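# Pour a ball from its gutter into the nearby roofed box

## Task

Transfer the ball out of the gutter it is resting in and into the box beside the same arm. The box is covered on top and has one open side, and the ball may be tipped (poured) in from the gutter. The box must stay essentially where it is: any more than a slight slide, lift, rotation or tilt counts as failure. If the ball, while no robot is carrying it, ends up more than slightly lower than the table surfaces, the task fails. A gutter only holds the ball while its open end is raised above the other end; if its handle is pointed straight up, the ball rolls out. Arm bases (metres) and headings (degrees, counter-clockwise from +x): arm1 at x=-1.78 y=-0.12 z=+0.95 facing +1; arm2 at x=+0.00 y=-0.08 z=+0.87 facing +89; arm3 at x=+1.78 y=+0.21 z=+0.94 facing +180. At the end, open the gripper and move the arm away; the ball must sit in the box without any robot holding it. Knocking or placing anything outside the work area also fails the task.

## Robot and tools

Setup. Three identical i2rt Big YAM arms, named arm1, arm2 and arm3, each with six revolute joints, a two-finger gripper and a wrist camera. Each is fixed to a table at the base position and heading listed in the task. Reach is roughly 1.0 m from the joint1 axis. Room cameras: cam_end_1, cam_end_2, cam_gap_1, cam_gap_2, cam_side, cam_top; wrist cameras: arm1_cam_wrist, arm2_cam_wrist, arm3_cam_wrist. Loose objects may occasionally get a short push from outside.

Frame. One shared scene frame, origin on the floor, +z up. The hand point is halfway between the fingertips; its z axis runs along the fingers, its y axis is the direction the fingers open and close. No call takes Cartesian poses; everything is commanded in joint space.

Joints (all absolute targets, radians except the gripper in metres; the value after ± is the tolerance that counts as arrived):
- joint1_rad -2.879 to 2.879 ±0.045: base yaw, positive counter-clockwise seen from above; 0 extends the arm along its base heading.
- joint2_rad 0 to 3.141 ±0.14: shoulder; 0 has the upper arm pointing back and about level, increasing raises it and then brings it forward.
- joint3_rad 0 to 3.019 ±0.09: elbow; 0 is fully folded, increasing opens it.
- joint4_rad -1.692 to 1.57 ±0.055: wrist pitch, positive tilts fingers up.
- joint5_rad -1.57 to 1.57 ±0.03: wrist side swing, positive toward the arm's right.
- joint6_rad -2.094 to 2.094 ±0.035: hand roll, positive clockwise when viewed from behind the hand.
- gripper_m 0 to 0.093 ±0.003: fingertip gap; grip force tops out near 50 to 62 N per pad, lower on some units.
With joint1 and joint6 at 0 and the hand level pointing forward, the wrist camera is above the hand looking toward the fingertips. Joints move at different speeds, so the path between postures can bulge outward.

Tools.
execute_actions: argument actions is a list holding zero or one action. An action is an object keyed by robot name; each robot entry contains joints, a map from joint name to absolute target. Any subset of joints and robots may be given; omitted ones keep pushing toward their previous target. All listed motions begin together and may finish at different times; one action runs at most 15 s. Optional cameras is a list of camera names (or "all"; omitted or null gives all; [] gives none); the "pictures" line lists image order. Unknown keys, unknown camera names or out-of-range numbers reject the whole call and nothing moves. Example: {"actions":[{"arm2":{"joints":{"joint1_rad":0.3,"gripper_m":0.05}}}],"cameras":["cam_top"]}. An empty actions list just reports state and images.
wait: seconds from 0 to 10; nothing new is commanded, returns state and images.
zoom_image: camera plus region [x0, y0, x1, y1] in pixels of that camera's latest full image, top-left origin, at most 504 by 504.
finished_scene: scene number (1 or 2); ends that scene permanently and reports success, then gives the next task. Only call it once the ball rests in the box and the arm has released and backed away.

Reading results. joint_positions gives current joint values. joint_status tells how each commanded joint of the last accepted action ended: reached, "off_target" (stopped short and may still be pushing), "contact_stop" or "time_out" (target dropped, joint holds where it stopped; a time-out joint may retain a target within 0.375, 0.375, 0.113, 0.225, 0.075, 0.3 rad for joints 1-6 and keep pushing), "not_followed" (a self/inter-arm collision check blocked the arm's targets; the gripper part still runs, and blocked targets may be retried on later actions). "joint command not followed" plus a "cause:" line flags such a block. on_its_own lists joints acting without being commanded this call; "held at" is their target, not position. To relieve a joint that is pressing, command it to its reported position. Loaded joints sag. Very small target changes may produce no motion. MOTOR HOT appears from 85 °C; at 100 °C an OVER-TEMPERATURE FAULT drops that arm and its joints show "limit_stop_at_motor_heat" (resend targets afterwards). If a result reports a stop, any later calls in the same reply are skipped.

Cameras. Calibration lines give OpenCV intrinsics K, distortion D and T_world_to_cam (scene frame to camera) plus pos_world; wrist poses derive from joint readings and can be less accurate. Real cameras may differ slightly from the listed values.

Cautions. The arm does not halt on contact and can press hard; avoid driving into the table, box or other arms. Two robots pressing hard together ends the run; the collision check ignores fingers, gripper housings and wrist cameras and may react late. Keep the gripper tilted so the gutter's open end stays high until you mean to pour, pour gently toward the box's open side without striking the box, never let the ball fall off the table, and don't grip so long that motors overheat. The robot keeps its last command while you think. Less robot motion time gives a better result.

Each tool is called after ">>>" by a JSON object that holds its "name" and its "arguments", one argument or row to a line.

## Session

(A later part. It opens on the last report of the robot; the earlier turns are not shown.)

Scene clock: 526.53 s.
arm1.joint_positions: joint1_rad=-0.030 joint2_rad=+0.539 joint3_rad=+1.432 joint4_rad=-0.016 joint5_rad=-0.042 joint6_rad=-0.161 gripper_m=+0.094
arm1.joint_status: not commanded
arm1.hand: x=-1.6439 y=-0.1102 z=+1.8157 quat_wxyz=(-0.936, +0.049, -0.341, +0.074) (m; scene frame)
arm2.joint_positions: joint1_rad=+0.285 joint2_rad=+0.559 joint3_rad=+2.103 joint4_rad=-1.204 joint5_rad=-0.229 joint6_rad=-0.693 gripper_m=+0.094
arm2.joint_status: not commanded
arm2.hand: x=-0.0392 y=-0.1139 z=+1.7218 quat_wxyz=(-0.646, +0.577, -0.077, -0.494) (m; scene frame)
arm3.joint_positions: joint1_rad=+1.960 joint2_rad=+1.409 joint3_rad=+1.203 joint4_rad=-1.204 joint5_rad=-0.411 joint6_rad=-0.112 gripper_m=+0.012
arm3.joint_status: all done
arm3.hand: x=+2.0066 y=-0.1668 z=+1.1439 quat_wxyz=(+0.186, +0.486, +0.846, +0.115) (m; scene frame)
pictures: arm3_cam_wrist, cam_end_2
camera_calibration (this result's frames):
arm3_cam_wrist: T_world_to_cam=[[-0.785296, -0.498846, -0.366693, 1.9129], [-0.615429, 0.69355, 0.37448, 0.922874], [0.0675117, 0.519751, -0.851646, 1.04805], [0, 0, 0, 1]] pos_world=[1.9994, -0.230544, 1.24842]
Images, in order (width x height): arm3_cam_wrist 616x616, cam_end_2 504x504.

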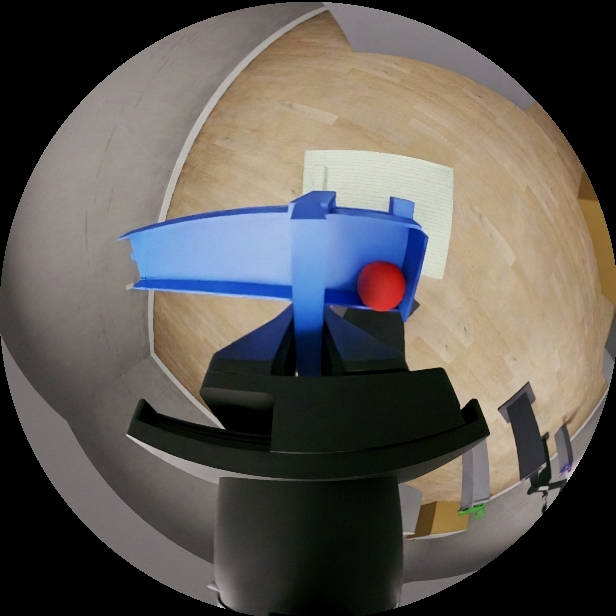

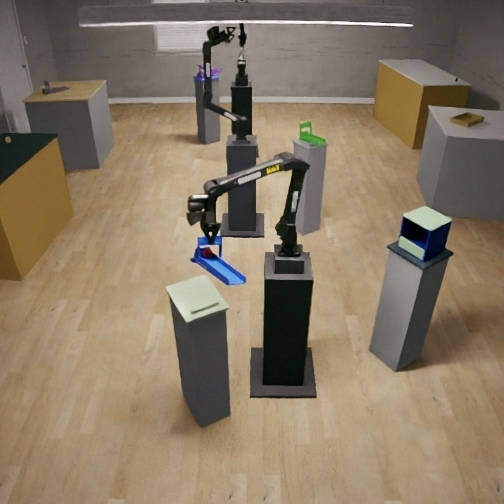

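>>> {"name": "execute_actions", "arguments": {
  "actions": [
    {"arm3":{"joints":{"joint1_rad":0.2}}}
  ],
  "cameras": ["arm3_cam_wrist","cam_end_2"]
}}

Scene clock: 535.80 s.
arm1.joint_positions: joint1_rad=-0.030 joint2_rad=+0.539 joint3_rad=+1.432 joint4_rad=-0.016 joint5_rad=-0.042 joint6_rad=-0.161 gripper_m=+0.094
arm1.joint_status: not commanded
arm1.hand: x=-1.6439 y=-0.1102 z=+1.8157 quat_wxyz=(-0.936, +0.049, -0.341, +0.074) (m; scene frame)
arm2.joint_positions: joint1_rad=+0.285 joint2_rad=+0.559 joint3_rad=+2.103 joint4_rad=-1.204 joint5_rad=-0.229 joint6_rad=-0.693 gripper_m=+0.094
arm2.joint_status: not commanded
arm2.hand: x=-0.0392 y=-0.1139 z=+1.7218 quat_wxyz=(-0.646, +0.577, -0.077, -0.494) (m; scene frame)
arm3.joint_positions: joint1_rad=+0.201 joint2_rad=+1.409 joint3_rad=+1.203 joint4_rad=-1.203 joint5_rad=-0.413 joint6_rad=-0.112 gripper_m=+0.012
arm3.joint_status: all done
arm3.hand: x=+1.3620 y=+0.0628 z=+1.1423 quat_wxyz=(+0.207, +0.962, +0.165, -0.069) (m; scene frame)
pictures: arm3_cam_wrist, cam_end_2
camera_calibration (this result's frames):
arm3_cam_wrist: T_world_to_cam=[[-0.341917, 0.865489, -0.36609, 0.830427], [0.795904, 0.473832, 0.376855, -1.54361], [0.499629, -0.162519, -0.850858, 0.424317], [0, 0, 0, 1]] pos_world=[1.3005, 0.0816457, 1.24676]
Images, in order (width x height): arm3_cam_wrist 616x616, cam_end_2 504x504.

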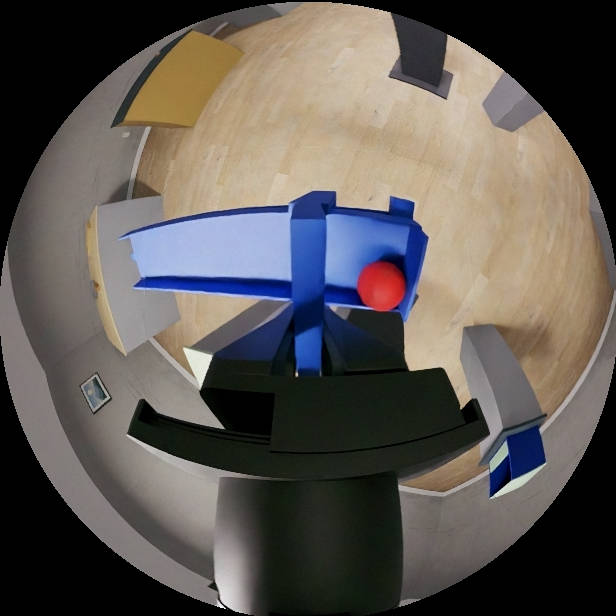

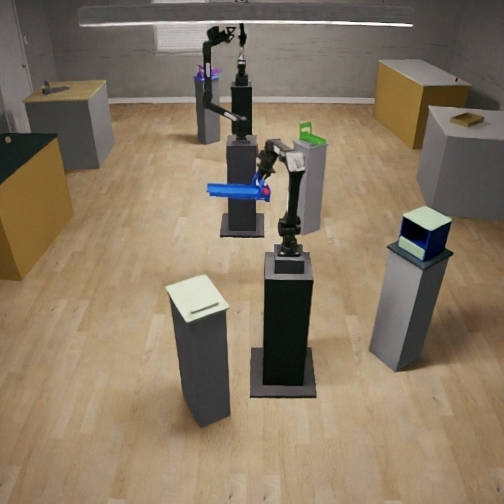

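>>> {"name": "execute_actions", "arguments": {
  "actions": [
    {"arm3":{"joints":{"joint1_rad":-1.85}}}
  ],
  "cameras": ["arm3_cam_wrist","cam_end_2","cam_side"]
}}

Scene clock: 548.53 s.
arm1.joint_positions: joint1_rad=-0.030 joint2_rad=+0.539 joint3_rad=+1.432 joint4_rad=-0.016 joint5_rad=-0.042 joint6_rad=-0.161 gripper_m=+0.094
arm1.joint_status: not commanded
arm1.hand: x=-1.6439 y=-0.1102 z=+1.8157 quat_wxyz=(-0.936, +0.049, -0.341, +0.074) (m; scene frame)
arm2.joint_positions: joint1_rad=+0.285 joint2_rad=+0.559 joint3_rad=+2.103 joint4_rad=-1.204 joint5_rad=-0.229 joint6_rad=-0.693 gripper_m=+0.094
arm2.joint_status: not commanded
arm2.hand: x=-0.0392 y=-0.1139 z=+1.7218 quat_wxyz=(-0.646, +0.577, -0.077, -0.494) (m; scene frame)
arm3.joint_positions: joint1_rad=-1.850 joint2_rad=+1.409 joint3_rad=+1.203 joint4_rad=-1.203 joint5_rad=-0.413 joint6_rad=-0.112 gripper_m=+0.012
arm3.joint_status: all done
arm3.hand: x=+1.8372 y=+0.6549 z=+1.1439 quat_wxyz=(+0.046, +0.641, -0.736, -0.213) (m; scene frame)
pictures: arm3_cam_wrist, cam_end_2, cam_side
camera_calibration (this result's frames):
arm3_cam_wrist: T_world_to_cam=[[0.926999, -0.0945743, -0.362944, -1.22511], [0.0520547, -0.92588, 0.374215, 0.0833537], [-0.371434, -0.36579, -0.853367, 2.02079], [0, 0, 0, 1]] pos_world=[1.88193, 0.700495, 1.24863]
Images, in order (width x height): arm3_cam_wrist 616x616, cam_end_2 504x504, cam_side 504x504.

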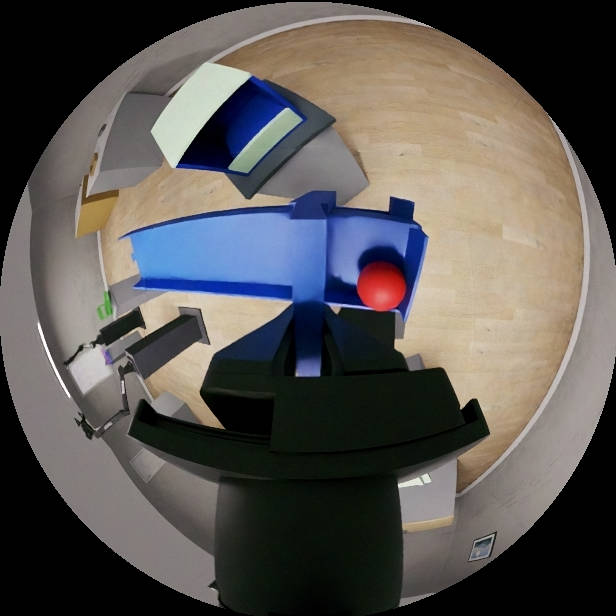

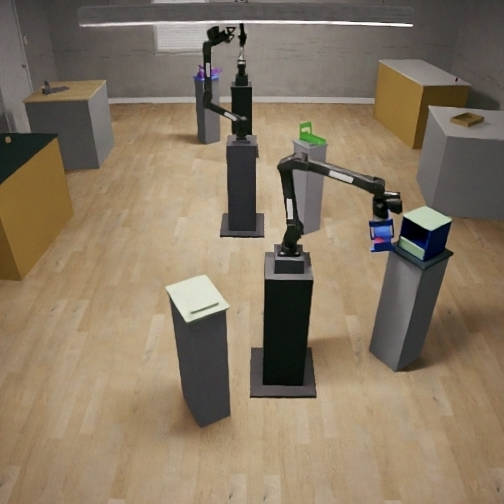

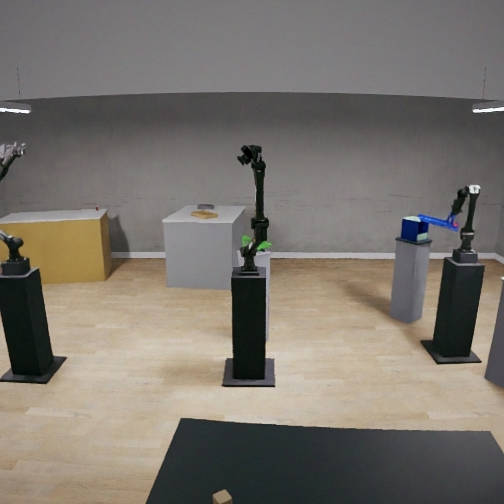

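>>> {"name": "zoom_image", "arguments": {
  "camera": "arm3_cam_wrist",
  "region": [130, 50, 350, 220]
}}

Region (130, 50, 350, 220) of arm3_cam_wrist's 616x616 image, scaled by 2.291, with more detail than that image has; it fills the top 389 rows of this view, and the rest is white.

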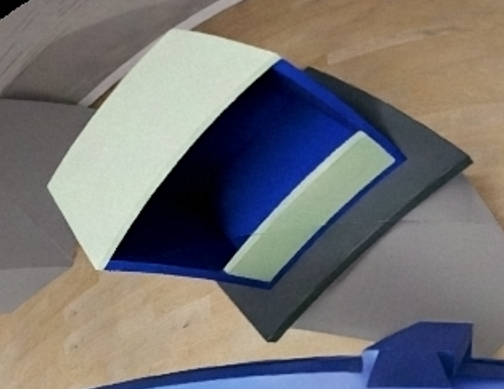

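>>> {"name": "execute_actions", "arguments": {
  "actions": [
    {"arm3":{"joints":{"joint1_rad":-1.905,"joint2_rad":1.28,"joint3_rad":1.07,"joint4_rad":-1.197,"joint5_rad":-0.226,"joint6_rad":0.645}}}
  ],
  "cameras": ["arm3_cam_wrist","cam_end_2","cam_side"]
}}

Scene clock: 670.23 s.
arm1.joint_positions: joint1_rad=-0.030 joint2_rad=+0.539 joint3_rad=+1.432 joint4_rad=-0.016 joint5_rad=-0.042 joint6_rad=-0.161 gripper_m=+0.094
arm1.joint_status: not commanded
arm1.hand: x=-1.6439 y=-0.1102 z=+1.8157 quat_wxyz=(-0.936, +0.049, -0.341, +0.074) (m; scene frame)
arm2.joint_positions: joint1_rad=+0.285 joint2_rad=+0.559 joint3_rad=+2.103 joint4_rad=-1.204 joint5_rad=-0.229 joint6_rad=-0.693 gripper_m=+0.094
arm2.joint_status: not commanded
arm2.hand: x=-0.0392 y=-0.1139 z=+1.7218 quat_wxyz=(-0.646, +0.577, -0.077, -0.494) (m; scene frame)
arm3.joint_positions: joint1_rad=-1.900 joint2_rad=+1.298 joint3_rad=+1.069 joint4_rad=-1.202 joint5_rad=-0.226 joint6_rad=+0.638 gripper_m=+0.012
arm3.joint_status: all done
arm3.hand: x=+1.8724 y=+0.5961 z=+1.1233 quat_wxyz=(+0.048, +0.299, -0.945, -0.123) (m; scene frame)
pictures: arm3_cam_wrist, cam_end_2, cam_side
camera_calibration (this result's frames):
arm3_cam_wrist: T_world_to_cam=[[0.553122, -0.795003, -0.24905, -0.28114], [-0.566076, -0.577982, 0.587788, 0.744842], [-0.61124, -0.184137, -0.769727, 2.24156], [0, 0, 0, 1]] pos_world=[1.94727, 0.619753, 1.21756]
Images, in order (width x height): arm3_cam_wrist 616x616, cam_end_2 504x504, cam_side 504x504.

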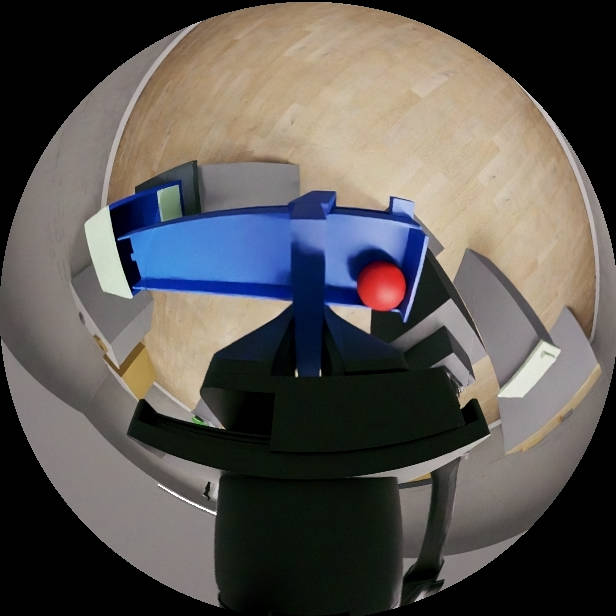

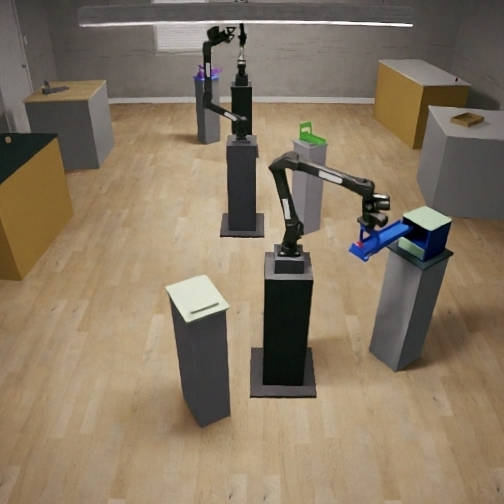

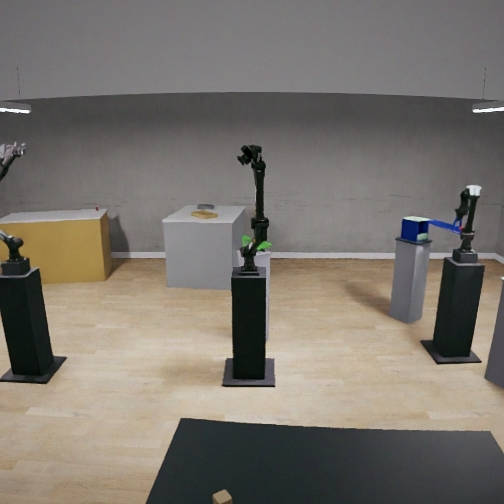

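>>> {"name": "execute_actions", "arguments": {
  "actions": [
    {"arm3":{"joints":{"joint1_rad":-1.885,"joint2_rad":1.36,"joint3_rad":0.99,"joint4_rad":-1.065,"joint5_rad":-0.2,"joint6_rad":0.655}}}
  ],
  "cameras": []
}}

>>> {"name": "execute_actions", "arguments": {
  "actions": [
    {"arm3":{"joints":{"joint1_rad":-1.865,"joint2_rad":1.42,"joint3_rad":0.912,"joint4_rad":-0.94,"joint5_rad":-0.165,"joint6_rad":0.67}}}
  ],
  "cameras": ["arm3_cam_wrist","cam_end_2","cam_side"]
}}

Scene clock: 698.20 s.
arm1.joint_positions: joint1_rad=-0.030 joint2_rad=+0.539 joint3_rad=+1.432 joint4_rad=-0.016 joint5_rad=-0.042 joint6_rad=-0.161 gripper_m=+0.094
arm1.joint_status: not commanded
arm1.hand: x=-1.6439 y=-0.1102 z=+1.8157 quat_wxyz=(-0.936, +0.049, -0.341, +0.074) (m; scene frame)
arm2.joint_positions: joint1_rad=+0.285 joint2_rad=+0.559 joint3_rad=+2.103 joint4_rad=-1.204 joint5_rad=-0.229 joint6_rad=-0.693 gripper_m=+0.094
arm2.joint_status: not commanded
arm2.hand: x=-0.0392 y=-0.1139 z=+1.7218 quat_wxyz=(-0.646, +0.577, -0.077, -0.494) (m; scene frame)
arm3.joint_positions: joint1_rad=-1.900 joint2_rad=+1.370 joint3_rad=+0.987 joint4_rad=-1.078 joint5_rad=-0.200 joint6_rad=+0.648 gripper_m=+0.012
arm3.joint_status: all done
arm3.hand: x=+1.8775 y=+0.5973 z=+1.0667 quat_wxyz=(+0.047, +0.293, -0.949, -0.102) (m; scene frame)
pictures: none
No camera images: the call's "cameras" was empty. Leave "cameras" out to get every camera's image.

Scene clock: 699.07 s.
arm1.joint_positions: joint1_rad=-0.030 joint2_rad=+0.539 joint3_rad=+1.432 joint4_rad=-0.016 joint5_rad=-0.042 joint6_rad=-0.161 gripper_m=+0.094
arm1.joint_status: not commanded
arm1.hand: x=-1.6439 y=-0.1102 z=+1.8157 quat_wxyz=(-0.936, +0.049, -0.341, +0.074) (m; scene frame)
arm2.joint_positions: joint1_rad=+0.285 joint2_rad=+0.559 joint3_rad=+2.103 joint4_rad=-1.204 joint5_rad=-0.229 joint6_rad=-0.693 gripper_m=+0.094
arm2.joint_status: not commanded
arm2.hand: x=-0.0392 y=-0.1139 z=+1.7218 quat_wxyz=(-0.646, +0.577, -0.077, -0.494) (m; scene frame)
arm3.joint_positions: joint1_rad=-1.877 joint2_rad=+1.425 joint3_rad=+0.909 joint4_rad=-0.953 joint5_rad=-0.165 joint6_rad=+0.663 gripper_m=+0.012
arm3.joint_status: all done
arm3.hand: x=+1.8734 y=+0.5951 z=+1.0196 quat_wxyz=(+0.037, +0.296, -0.950, -0.088) (m; scene frame)
pictures: arm3_cam_wrist, cam_end_2, cam_side
camera_calibration (this result's frames):
arm3_cam_wrist: T_world_to_cam=[[0.554994, -0.812486, -0.178462, -0.373386], [-0.594578, -0.537491, 0.597981, 0.824672], [-0.581773, -0.225766, -0.78139, 2.1436], [0, 0, 0, 1]] pos_world=[1.94465, 0.623836, 1.11521]
Images, in order (width x height): arm3_cam_wrist 616x616, cam_end_2 504x504, cam_side 504x504.

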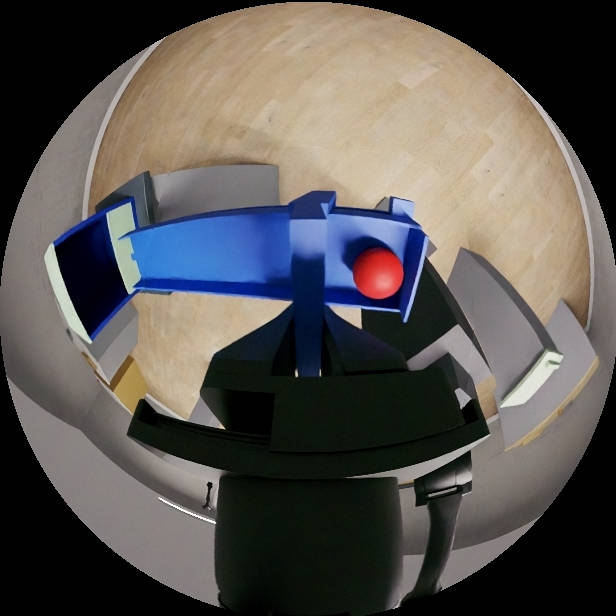

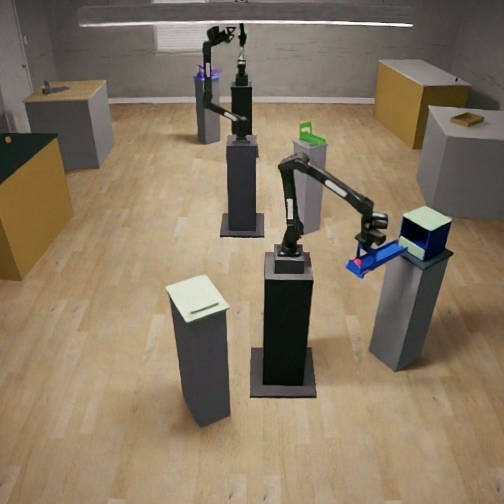

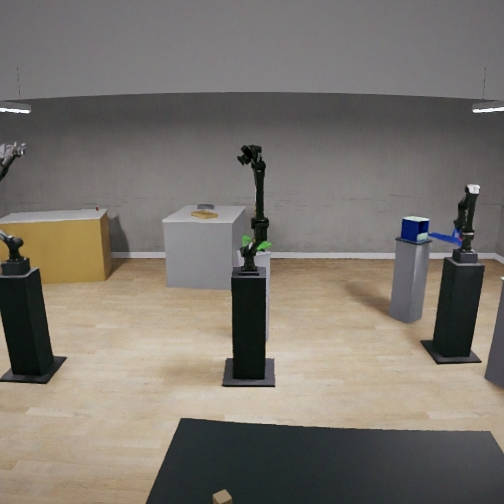

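>>> {"name": "zoom_image", "arguments": {
  "camera": "cam_end_2",
  "region": [340, 195, 460, 295]
}}

>>> {"name": "zoom_image", "arguments": {
  "camera": "arm3_cam_wrist",
  "region": [30, 160, 230, 360]
}}

>>> {"name": "zoom_image", "arguments": {
  "camera": "cam_side",
  "region": [390, 180, 490, 270]
}}

Region (340, 195, 460, 295) of cam_end_2's 504x504 image, scaled by 4.200, with more detail than that image has.

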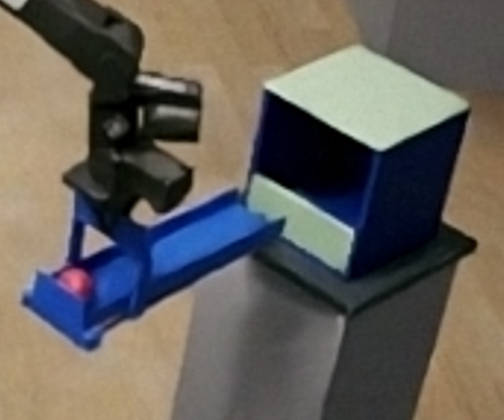

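Region (30, 160, 230, 360) of arm3_cam_wrist's 616x616 image, scaled by 2.520, with more detail than that image has.

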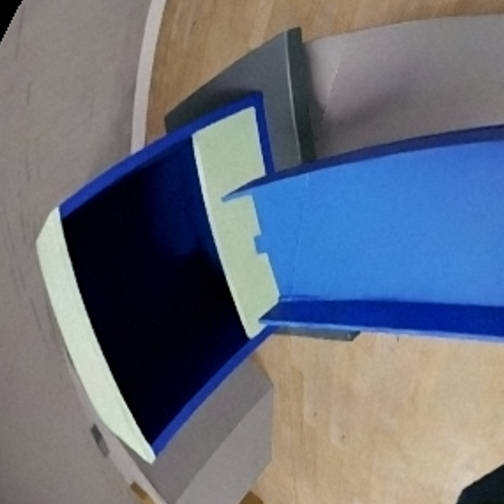

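Region (390, 180, 490, 270) of cam_side's 504x504 image, scaled by 5.040, with more detail than that image has; it fills the top 454 rows of this view, and the rest is white.

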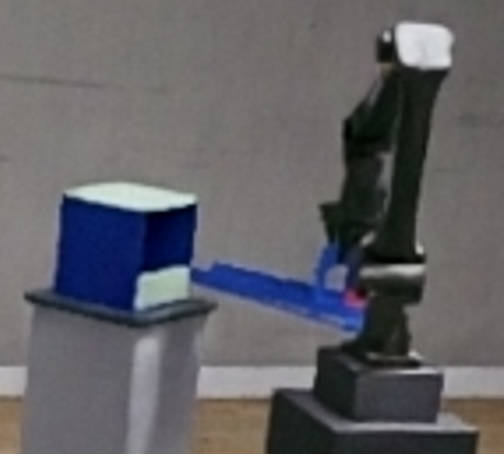

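>>> {"name": "execute_actions", "arguments": {
  "actions": [
    {"arm3":{"joints":{"joint1_rad":-1.75,"joint2_rad":1.465,"joint3_rad":1.08,"joint4_rad":-1.025,"joint5_rad":-0.136,"joint6_rad":0.792}}}
  ],
  "cameras": ["arm3_cam_wrist","cam_end_2","cam_side"]
}}

Scene clock: 813.03 s.
arm1.joint_positions: joint1_rad=-0.030 joint2_rad=+0.539 joint3_rad=+1.432 joint4_rad=-0.016 joint5_rad=-0.042 joint6_rad=-0.161 gripper_m=+0.094
arm1.joint_status: not commanded
arm1.hand: x=-1.6439 y=-0.1102 z=+1.8157 quat_wxyz=(-0.936, +0.049, -0.341, +0.074) (m; scene frame)
arm2.joint_positions: joint1_rad=+0.285 joint2_rad=+0.559 joint3_rad=+2.103 joint4_rad=-1.204 joint5_rad=-0.229 joint6_rad=-0.693 gripper_m=+0.094
arm2.joint_status: not commanded
arm2.hand: x=-0.0392 y=-0.1139 z=+1.7218 quat_wxyz=(-0.646, +0.577, -0.077, -0.494) (m; scene frame)
arm3.joint_positions: joint1_rad=-1.748 joint2_rad=+1.469 joint3_rad=+1.031 joint4_rad=-1.020 joint5_rad=-0.134 joint6_rad=+0.784 gripper_m=+0.012
arm3.joint_status: all done
arm3.hand: x=+1.8350 y=+0.6358 z=+1.0448 quat_wxyz=(+0.032, +0.299, -0.950, -0.081) (m; scene frame)
pictures: arm3_cam_wrist, cam_end_2, cam_side
camera_calibration (this result's frames):
arm3_cam_wrist: T_world_to_cam=[[0.5622, -0.81116, -0.161093, -0.3467], [-0.600968, -0.534532, 0.594234, 0.822491], [-0.568128, -0.237266, -0.787994, 2.13935], [0, 0, 0, 1]] pos_world=[1.90463, 0.666014, 1.14119]
Images, in order (width x height): arm3_cam_wrist 616x616, cam_end_2 504x504, cam_side 504x504.

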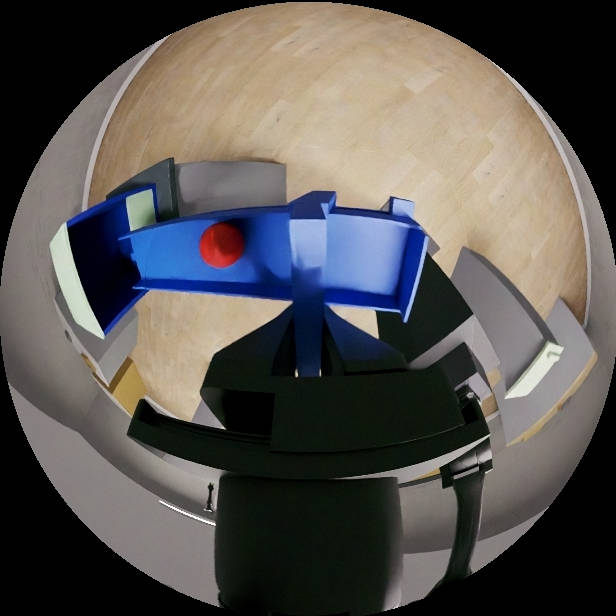

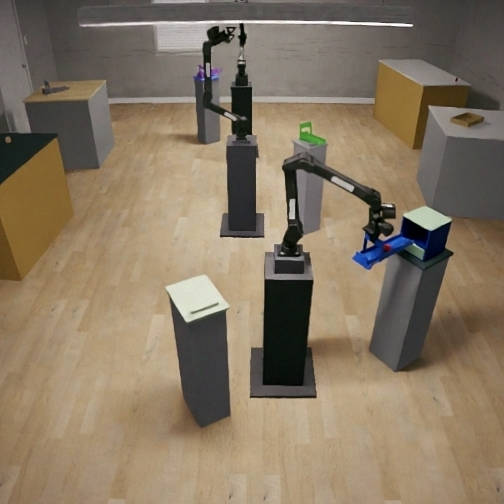

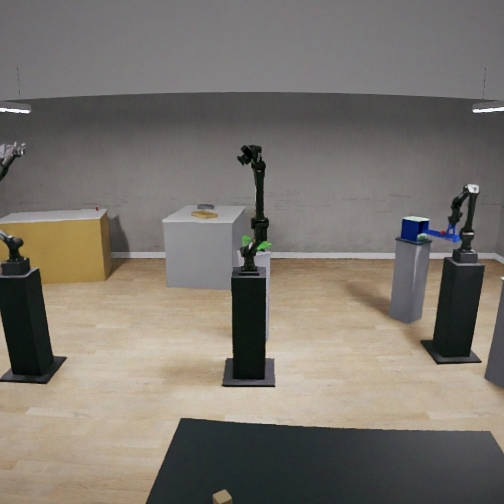

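>>> {"name": "execute_actions", "arguments": {
  "actions": [
    {"arm3":{"joints":{"joint5_rad":-0.22}}}
  ],
  "cameras": ["arm3_cam_wrist","cam_end_2"]
}}

Scene clock: 831.00 s.
arm1.joint_positions: joint1_rad=-0.030 joint2_rad=+0.539 joint3_rad=+1.432 joint4_rad=-0.016 joint5_rad=-0.042 joint6_rad=-0.161 gripper_m=+0.094
arm1.joint_status: not commanded
arm1.hand: x=-1.6439 y=-0.1102 z=+1.8157 quat_wxyz=(-0.936, +0.049, -0.341, +0.074) (m; scene frame)
arm2.joint_positions: joint1_rad=+0.285 joint2_rad=+0.559 joint3_rad=+2.103 joint4_rad=-1.204 joint5_rad=-0.229 joint6_rad=-0.693 gripper_m=+0.094
arm2.joint_status: not commanded
arm2.hand: x=-0.0392 y=-0.1139 z=+1.7218 quat_wxyz=(-0.646, +0.577, -0.077, -0.494) (m; scene frame)
arm3.joint_positions: joint1_rad=-1.748 joint2_rad=+1.469 joint3_rad=+1.031 joint4_rad=-1.020 joint5_rad=-0.213 joint6_rad=+0.786 gripper_m=+0.012
arm3.joint_status: all done
arm3.hand: x=+1.8218 y=+0.6380 z=+1.0471 quat_wxyz=(+0.067, +0.300, -0.946, -0.099) (m; scene frame)
pictures: arm3_cam_wrist, cam_end_2
camera_calibration (this result's frames):
arm3_cam_wrist: T_world_to_cam=[[0.553959, -0.80412, -0.215688, -0.269456], [-0.549345, -0.547711, 0.631057, 0.690166], [-0.62558, -0.231092, -0.745148, 2.19005], [0, 0, 0, 1]] pos_world=[1.89846, 0.667441, 1.13826]
Images, in order (width x height): arm3_cam_wrist 616x616, cam_end_2 504x504.

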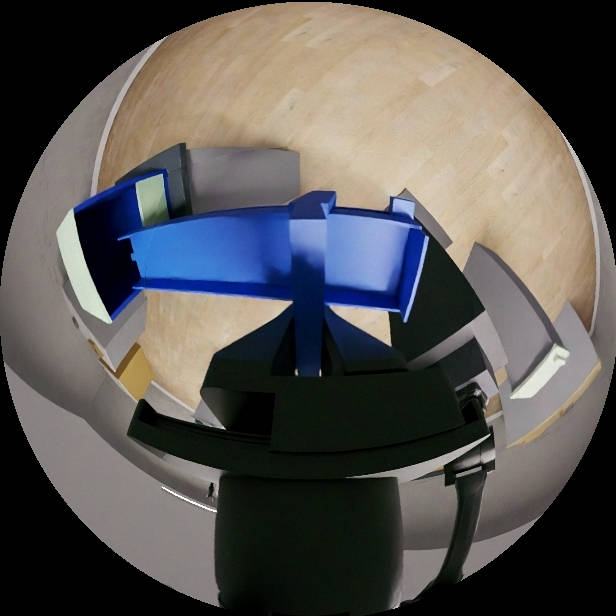

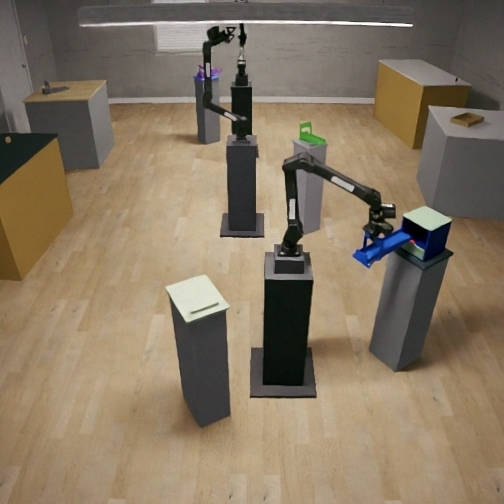

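>>> {"name": "zoom_image", "arguments": {
  "camera": "cam_end_2",
  "region": [350, 195, 470, 295]
}}

>>> {"name": "zoom_image", "arguments": {
  "camera": "arm3_cam_wrist",
  "region": [40, 140, 240, 340]
}}

Region (350, 195, 470, 295) of cam_end_2's 504x504 image, scaled by 4.200, with more detail than that image has.

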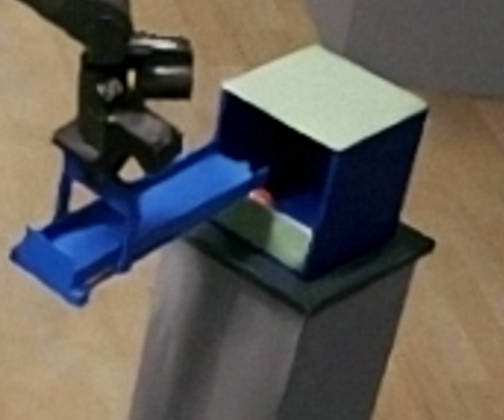

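Region (40, 140, 240, 340) of arm3_cam_wrist's 616x616 image, scaled by 2.520, with more detail than that image has.

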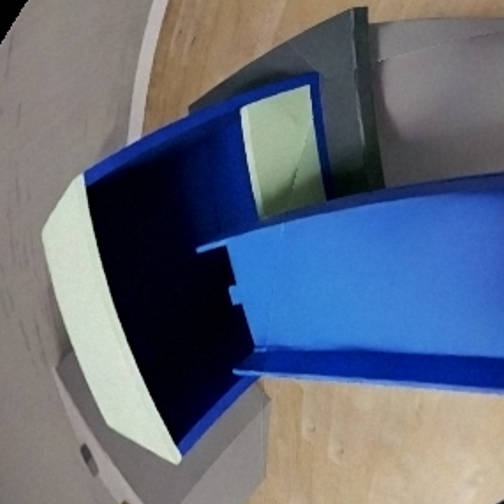

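>>> {"name": "execute_actions", "arguments": {
  "actions": [],
  "cameras": ["cam_end_2", "arm3_cam_wrist", "cam_gap_2", "cam_top"]
}}

Scene clock: 869.47 s.
arm1.joint_positions: joint1_rad=-0.030 joint2_rad=+0.539 joint3_rad=+1.432 joint4_rad=-0.016 joint5_rad=-0.042 joint6_rad=-0.161 gripper_m=+0.094
arm1.joint_status: not commanded
arm1.hand: x=-1.6439 y=-0.1102 z=+1.8157 quat_wxyz=(-0.936, +0.049, -0.341, +0.074) (m; scene frame)
arm2.joint_positions: joint1_rad=+0.285 joint2_rad=+0.559 joint3_rad=+2.103 joint4_rad=-1.204 joint5_rad=-0.229 joint6_rad=-0.693 gripper_m=+0.094
arm2.joint_status: not commanded
arm2.hand: x=-0.0392 y=-0.1139 z=+1.7218 quat_wxyz=(-0.646, +0.577, -0.077, -0.494) (m; scene frame)
arm3.joint_positions: joint1_rad=-1.748 joint2_rad=+1.469 joint3_rad=+1.031 joint4_rad=-1.020 joint5_rad=-0.213 joint6_rad=+0.786 gripper_m=+0.012
arm3.joint_status: all done
arm3.hand: x=+1.8218 y=+0.6380 z=+1.0471 quat_wxyz=(+0.067, +0.300, -0.946, -0.099) (m; scene frame)
pictures: arm3_cam_wrist, cam_end_2, cam_gap_2, cam_top
camera_calibration (this result's frames):
arm3_cam_wrist: T_world_to_cam=[[0.553959, -0.80412, -0.215688, -0.269456], [-0.549345, -0.547711, 0.631057, 0.690166], [-0.62558, -0.231092, -0.745148, 2.19005], [0, 0, 0, 1]] pos_world=[1.89846, 0.667441, 1.13826]
Images, in order (width x height): arm3_cam_wrist 616x616, cam_end_2 504x504, cam_gap_2 504x504, cam_top 504x504.

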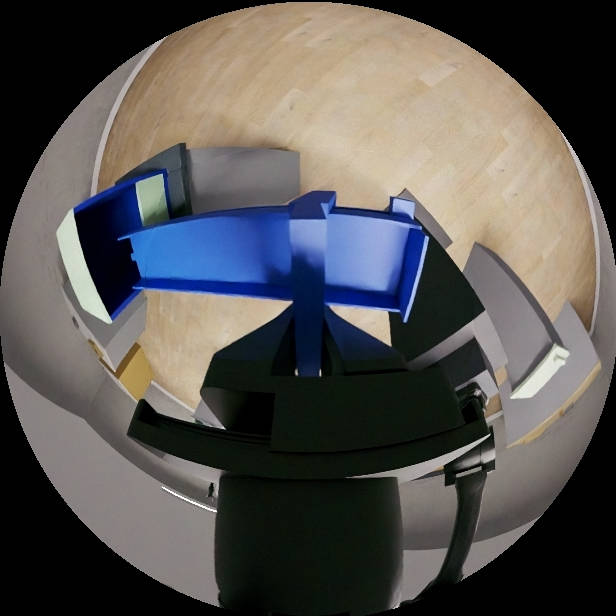

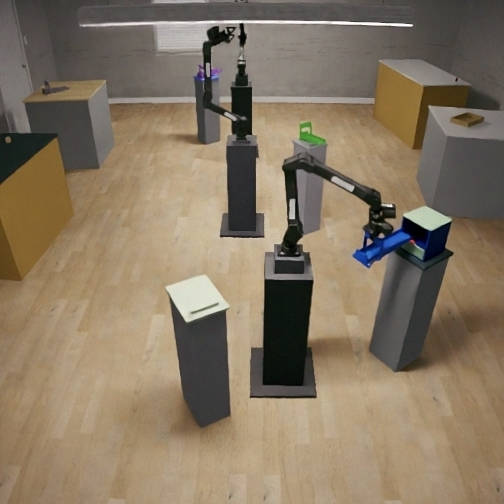

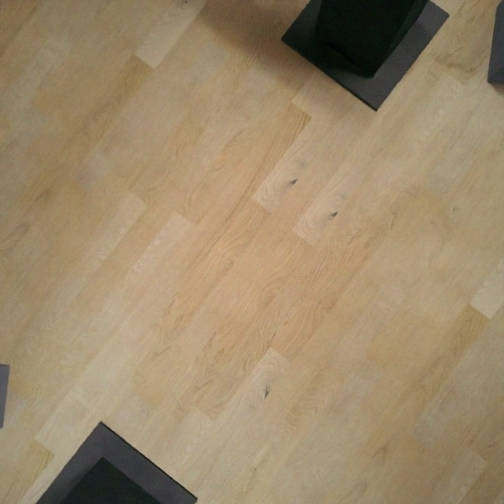

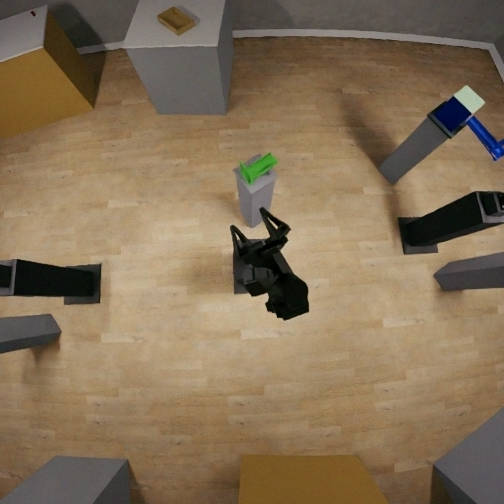

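>>> {"name": "zoom_image", "arguments": {
  "camera": "cam_end_2",
  "region": [340, 180, 480, 290]
}}

Region (340, 180, 480, 290) of cam_end_2's 504x504 image, scaled by 3.600, with more detail than that image has; it fills the top 396 rows of this view, and the rest is white.

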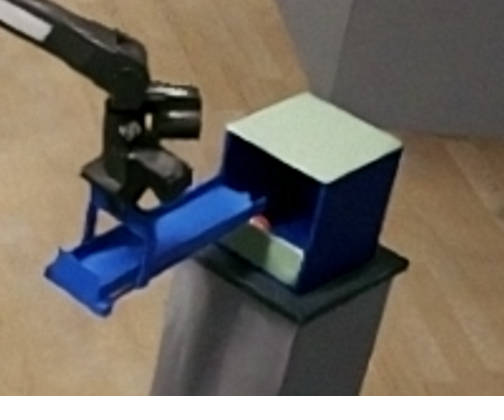

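>>> {"name": "execute_actions", "arguments": {
  "actions": [
    {"arm3":{"joints":{"joint1_rad":-1.83,"joint2_rad":1.315,"joint3_rad":0.885}}}
  ],
  "cameras": ["cam_end_2", "arm3_cam_wrist"]
}}

Scene clock: 903.87 s.
arm1.joint_positions: joint1_rad=-0.030 joint2_rad=+0.539 joint3_rad=+1.432 joint4_rad=-0.016 joint5_rad=-0.042 joint6_rad=-0.161 gripper_m=+0.094
arm1.joint_status: not commanded
arm1.hand: x=-1.6439 y=-0.1102 z=+1.8157 quat_wxyz=(-0.936, +0.049, -0.341, +0.074) (m; scene frame)
arm2.joint_positions: joint1_rad=+0.285 joint2_rad=+0.559 joint3_rad=+2.103 joint4_rad=-1.204 joint5_rad=-0.229 joint6_rad=-0.693 gripper_m=+0.094
arm2.joint_status: not commanded
arm2.hand: x=-0.0392 y=-0.1139 z=+1.7218 quat_wxyz=(-0.646, +0.577, -0.077, -0.494) (m; scene frame)
arm3.joint_positions: joint1_rad=-1.830 joint2_rad=+1.320 joint3_rad=+0.888 joint4_rad=-1.024 joint5_rad=-0.216 joint6_rad=+0.787 gripper_m=+0.012
arm3.joint_status: all done
arm3.hand: x=+1.8411 y=+0.5794 z=+1.0494 quat_wxyz=(+0.063, +0.261, -0.958, -0.103) (m; scene frame)
pictures: arm3_cam_wrist, cam_end_2
camera_calibration (this result's frames):
arm3_cam_wrist: T_world_to_cam=[[0.485393, -0.846365, -0.219226, -0.172324], [-0.59121, -0.502469, 0.630869, 0.718249], [-0.644099, -0.176611, -0.744274, 2.19196], [0, 0, 0, 1]] pos_world=[1.92012, 0.602175, 1.14052]
Images, in order (width x height): arm3_cam_wrist 616x616, cam_end_2 504x504.

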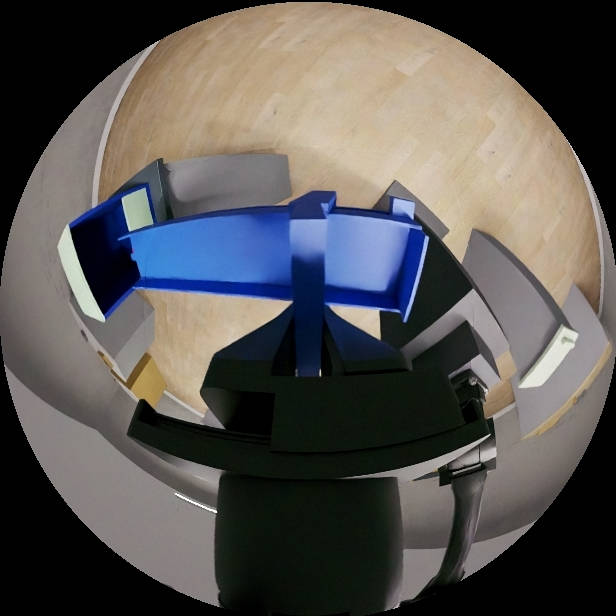

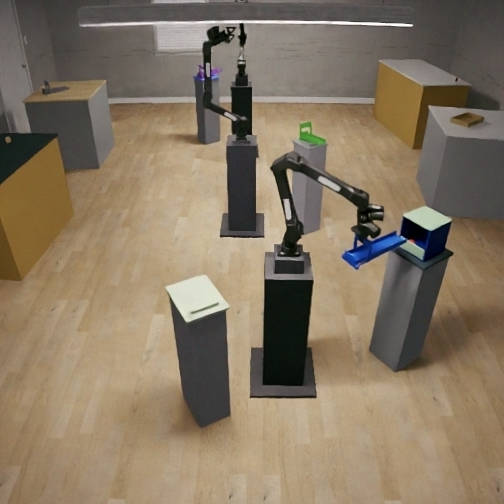

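>>> {"name": "execute_actions", "arguments": {
  "actions": [
    {"arm3":{"joints":{"joint2_rad":1.40,"joint3_rad":1.24,"joint4_rad":-1.21,"joint5_rad":-0.35,"joint6_rad":-0.112}}}
  ],
  "cameras": ["cam_end_2"]
}}

>>> {"name": "execute_actions", "arguments": {
  "actions": [
    {"arm3":{"joints":{"joint1_rad":1.96}}}
  ],
  "cameras": ["cam_end_2", "arm3_cam_wrist"]
}}

Scene clock: 931.97 s.
arm1.joint_positions: joint1_rad=-0.030 joint2_rad=+0.539 joint3_rad=+1.432 joint4_rad=-0.016 joint5_rad=-0.042 joint6_rad=-0.161 gripper_m=+0.094
arm1.joint_status: not commanded
arm1.hand: x=-1.6439 y=-0.1102 z=+1.8157 quat_wxyz=(-0.936, +0.049, -0.341, +0.074) (m; scene frame)
arm2.joint_positions: joint1_rad=+0.285 joint2_rad=+0.559 joint3_rad=+2.103 joint4_rad=-1.204 joint5_rad=-0.229 joint6_rad=-0.693 gripper_m=+0.094
arm2.joint_status: not commanded
arm2.hand: x=-0.0392 y=-0.1139 z=+1.7218 quat_wxyz=(-0.646, +0.577, -0.077, -0.494) (m; scene frame)
arm3.joint_positions: joint1_rad=-1.830 joint2_rad=+1.409 joint3_rad=+1.200 joint4_rad=-1.203 joint5_rad=-0.344 joint6_rad=-0.105 gripper_m=+0.012
arm3.joint_status: all done
arm3.hand: x=+1.8390 y=+0.6530 z=+1.1385 quat_wxyz=(+0.031, +0.647, -0.739, -0.184) (m; scene frame)
pictures: cam_end_2
Images, in order (width x height): cam_end_2 504x504.

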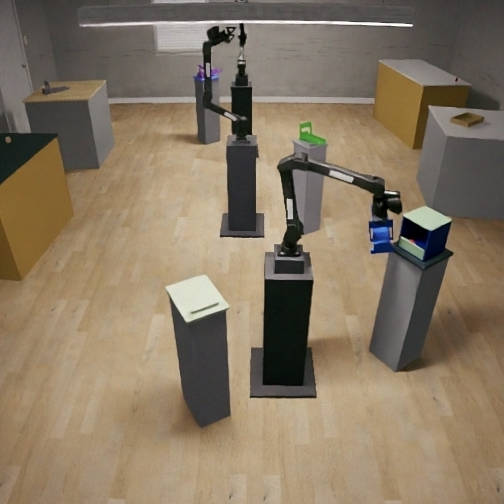

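Scene clock: 934.90 s.
arm1.joint_positions: joint1_rad=-0.030 joint2_rad=+0.539 joint3_rad=+1.432 joint4_rad=-0.016 joint5_rad=-0.042 joint6_rad=-0.161 gripper_m=+0.094
arm1.joint_status: not commanded
arm1.hand: x=-1.6439 y=-0.1102 z=+1.8157 quat_wxyz=(-0.936, +0.049, -0.341, +0.074) (m; scene frame)
arm2.joint_positions: joint1_rad=+0.285 joint2_rad=+0.559 joint3_rad=+2.103 joint4_rad=-1.204 joint5_rad=-0.229 joint6_rad=-0.693 gripper_m=+0.094
arm2.joint_status: not commanded
arm2.hand: x=-0.0392 y=-0.1139 z=+1.7218 quat_wxyz=(-0.646, +0.577, -0.077, -0.494) (m; scene frame)
arm3.joint_positions: joint1_rad=+1.960 joint2_rad=+1.409 joint3_rad=+1.200 joint4_rad=-1.203 joint5_rad=-0.347 joint6_rad=-0.107 gripper_m=+0.011
arm3.joint_status: all done
arm3.hand: x=+1.9968 y=-0.1708 z=+1.1387 quat_wxyz=(+0.167, +0.494, +0.849, +0.091) (m; scene frame)
pictures: arm3_cam_wrist, cam_end_2
camera_calibration (this result's frames):
arm3_cam_wrist: T_world_to_cam=[[-0.813209, -0.492941, -0.309354, 1.8928], [-0.581446, 0.710762, 0.395901, 0.832301], [0.0247212, 0.501822, -0.864617, 1.14363], [0, 0, 0, 1]] pos_world=[1.99491, -0.232427, 1.24484]
Images, in order (width x height): arm3_cam_wrist 616x616, cam_end_2 504x504.

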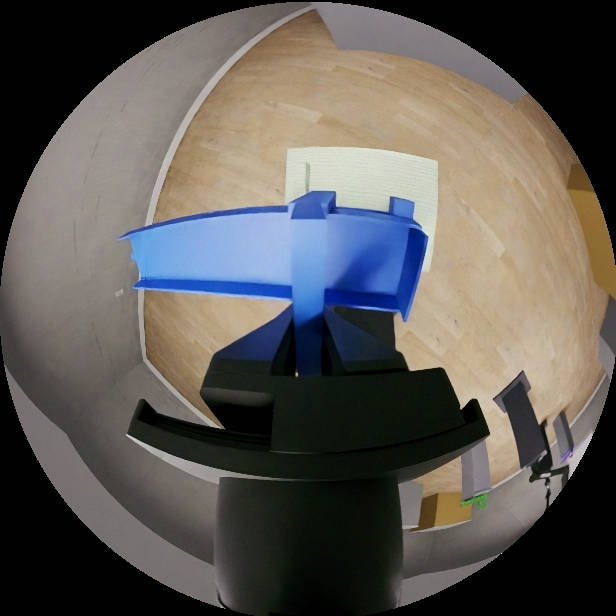

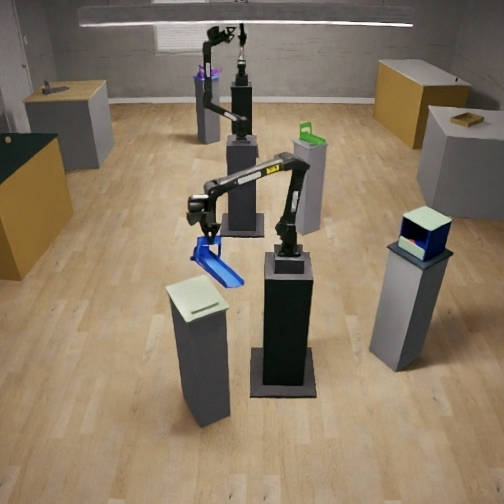

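>>> {"name": "execute_actions", "arguments": {
  "actions": [
    {"arm3":{"joints":{"joint2_rad":1.815,"joint3_rad":1.40,"joint4_rad":-1.20,"joint5_rad":-0.165,"joint6_rad":-0.113}}}
  ],
  "cameras": ["cam_end_2", "arm3_cam_wrist"]
}}

Scene clock: 946.83 s.
arm1.joint_positions: joint1_rad=-0.030 joint2_rad=+0.539 joint3_rad=+1.432 joint4_rad=-0.016 joint5_rad=-0.042 joint6_rad=-0.161 gripper_m=+0.094
arm1.joint_status: not commanded
arm1.hand: x=-1.6439 y=-0.1102 z=+1.8157 quat_wxyz=(-0.936, +0.049, -0.341, +0.074) (m; scene frame)
arm2.joint_positions: joint1_rad=+0.285 joint2_rad=+0.559 joint3_rad=+2.103 joint4_rad=-1.204 joint5_rad=-0.229 joint6_rad=-0.693 gripper_m=+0.094
arm2.joint_status: not commanded
arm2.hand: x=-0.0392 y=-0.1139 z=+1.7218 quat_wxyz=(-0.646, +0.577, -0.077, -0.494) (m; scene frame)
arm3.joint_positions: joint1_rad=+1.960 joint2_rad=+1.842 joint3_rad=+1.367 joint4_rad=-1.200 joint5_rad=-0.164 joint6_rad=-0.108 gripper_m=+0.011
arm3.joint_status: all done
arm3.hand: x=+1.9931 y=-0.2421 z=+0.9960 quat_wxyz=(+0.009, +0.515, +0.851, +0.097) (m; scene frame)
pictures: arm3_cam_wrist, cam_end_2
camera_calibration (this result's frames):
arm3_cam_wrist: T_world_to_cam=[[-0.878602, -0.448719, -0.163433, 1.80621], [-0.438074, 0.621043, 0.649921, 0.376781], [-0.190133, 0.642617, -0.742221, 1.39646], [0, 0, 0, 1]] pos_world=[2.01751, -0.32091, 1.0868]
Images, in order (width x height): arm3_cam_wrist 616x616, cam_end_2 504x504.

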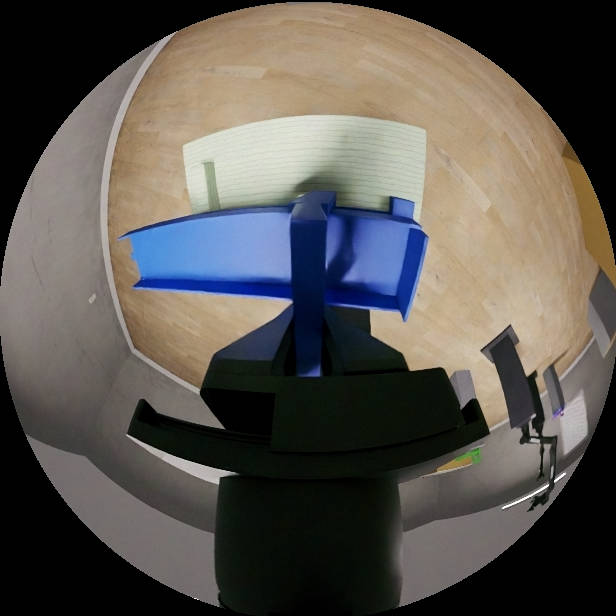

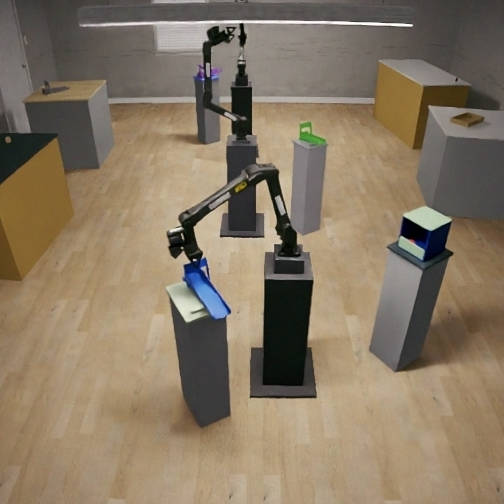

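>>> {"name": "execute_actions", "arguments": {
  "actions": [
    {"arm3":{"joints":{"joint2_rad":1.875,"joint3_rad":1.365,"joint4_rad":-1.075,"joint5_rad":-0.15,"joint6_rad":-0.115}}}
  ],
  "cameras": ["cam_end_2", "arm3_cam_wrist"]
}}

Scene clock: 958.00 s.
arm1.joint_positions: joint1_rad=-0.030 joint2_rad=+0.539 joint3_rad=+1.432 joint4_rad=-0.016 joint5_rad=-0.042 joint6_rad=-0.161 gripper_m=+0.094
arm1.joint_status: not commanded
arm1.hand: x=-1.6439 y=-0.1102 z=+1.8157 quat_wxyz=(-0.936, +0.049, -0.341, +0.074) (m; scene frame)
arm2.joint_positions: joint1_rad=+0.285 joint2_rad=+0.559 joint3_rad=+2.103 joint4_rad=-1.204 joint5_rad=-0.229 joint6_rad=-0.693 gripper_m=+0.094
arm2.joint_status: not commanded
arm2.hand: x=-0.0392 y=-0.1139 z=+1.7218 quat_wxyz=(-0.646, +0.577, -0.077, -0.494) (m; scene frame)
arm3.joint_positions: joint1_rad=+1.960 joint2_rad=+1.861 joint3_rad=+1.367 joint4_rad=-1.085 joint5_rad=-0.150 joint6_rad=-0.109 gripper_m=+0.011
arm3.joint_status: all done
arm3.hand: x=+2.0008 y=-0.2674 z=+0.9847 quat_wxyz=(+0.043, +0.513, +0.855, +0.063) (m; scene frame)
pictures: arm3_cam_wrist, cam_end_2
camera_calibration (this result's frames):
arm3_cam_wrist: T_world_to_cam=[[-0.874723, -0.463736, -0.140746, 1.76563], [-0.452706, 0.678239, 0.578834, 0.517842], [-0.172967, 0.570036, -0.803207, 1.41208], [0, 0, 0, 1]] pos_world=[2.02311, -0.337369, 1.08295]
Images, in order (width x height): arm3_cam_wrist 616x616, cam_end_2 504x504.

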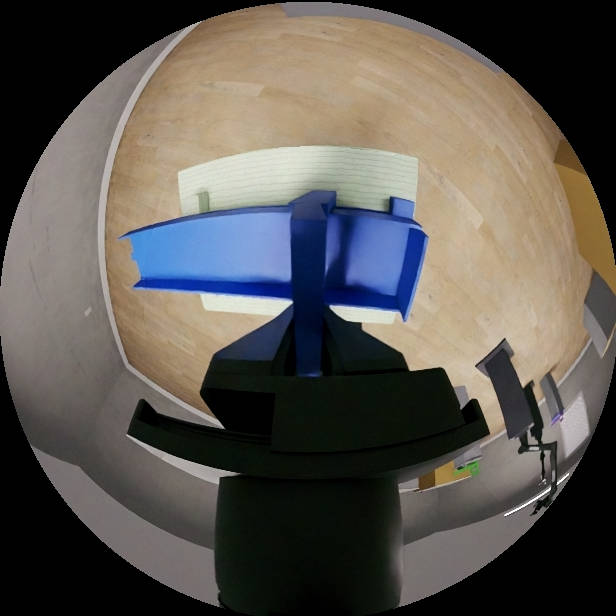

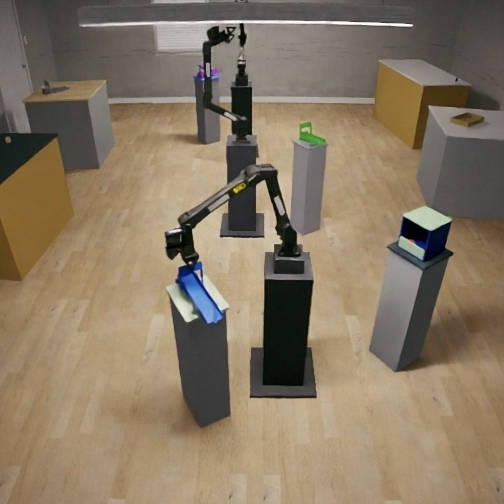

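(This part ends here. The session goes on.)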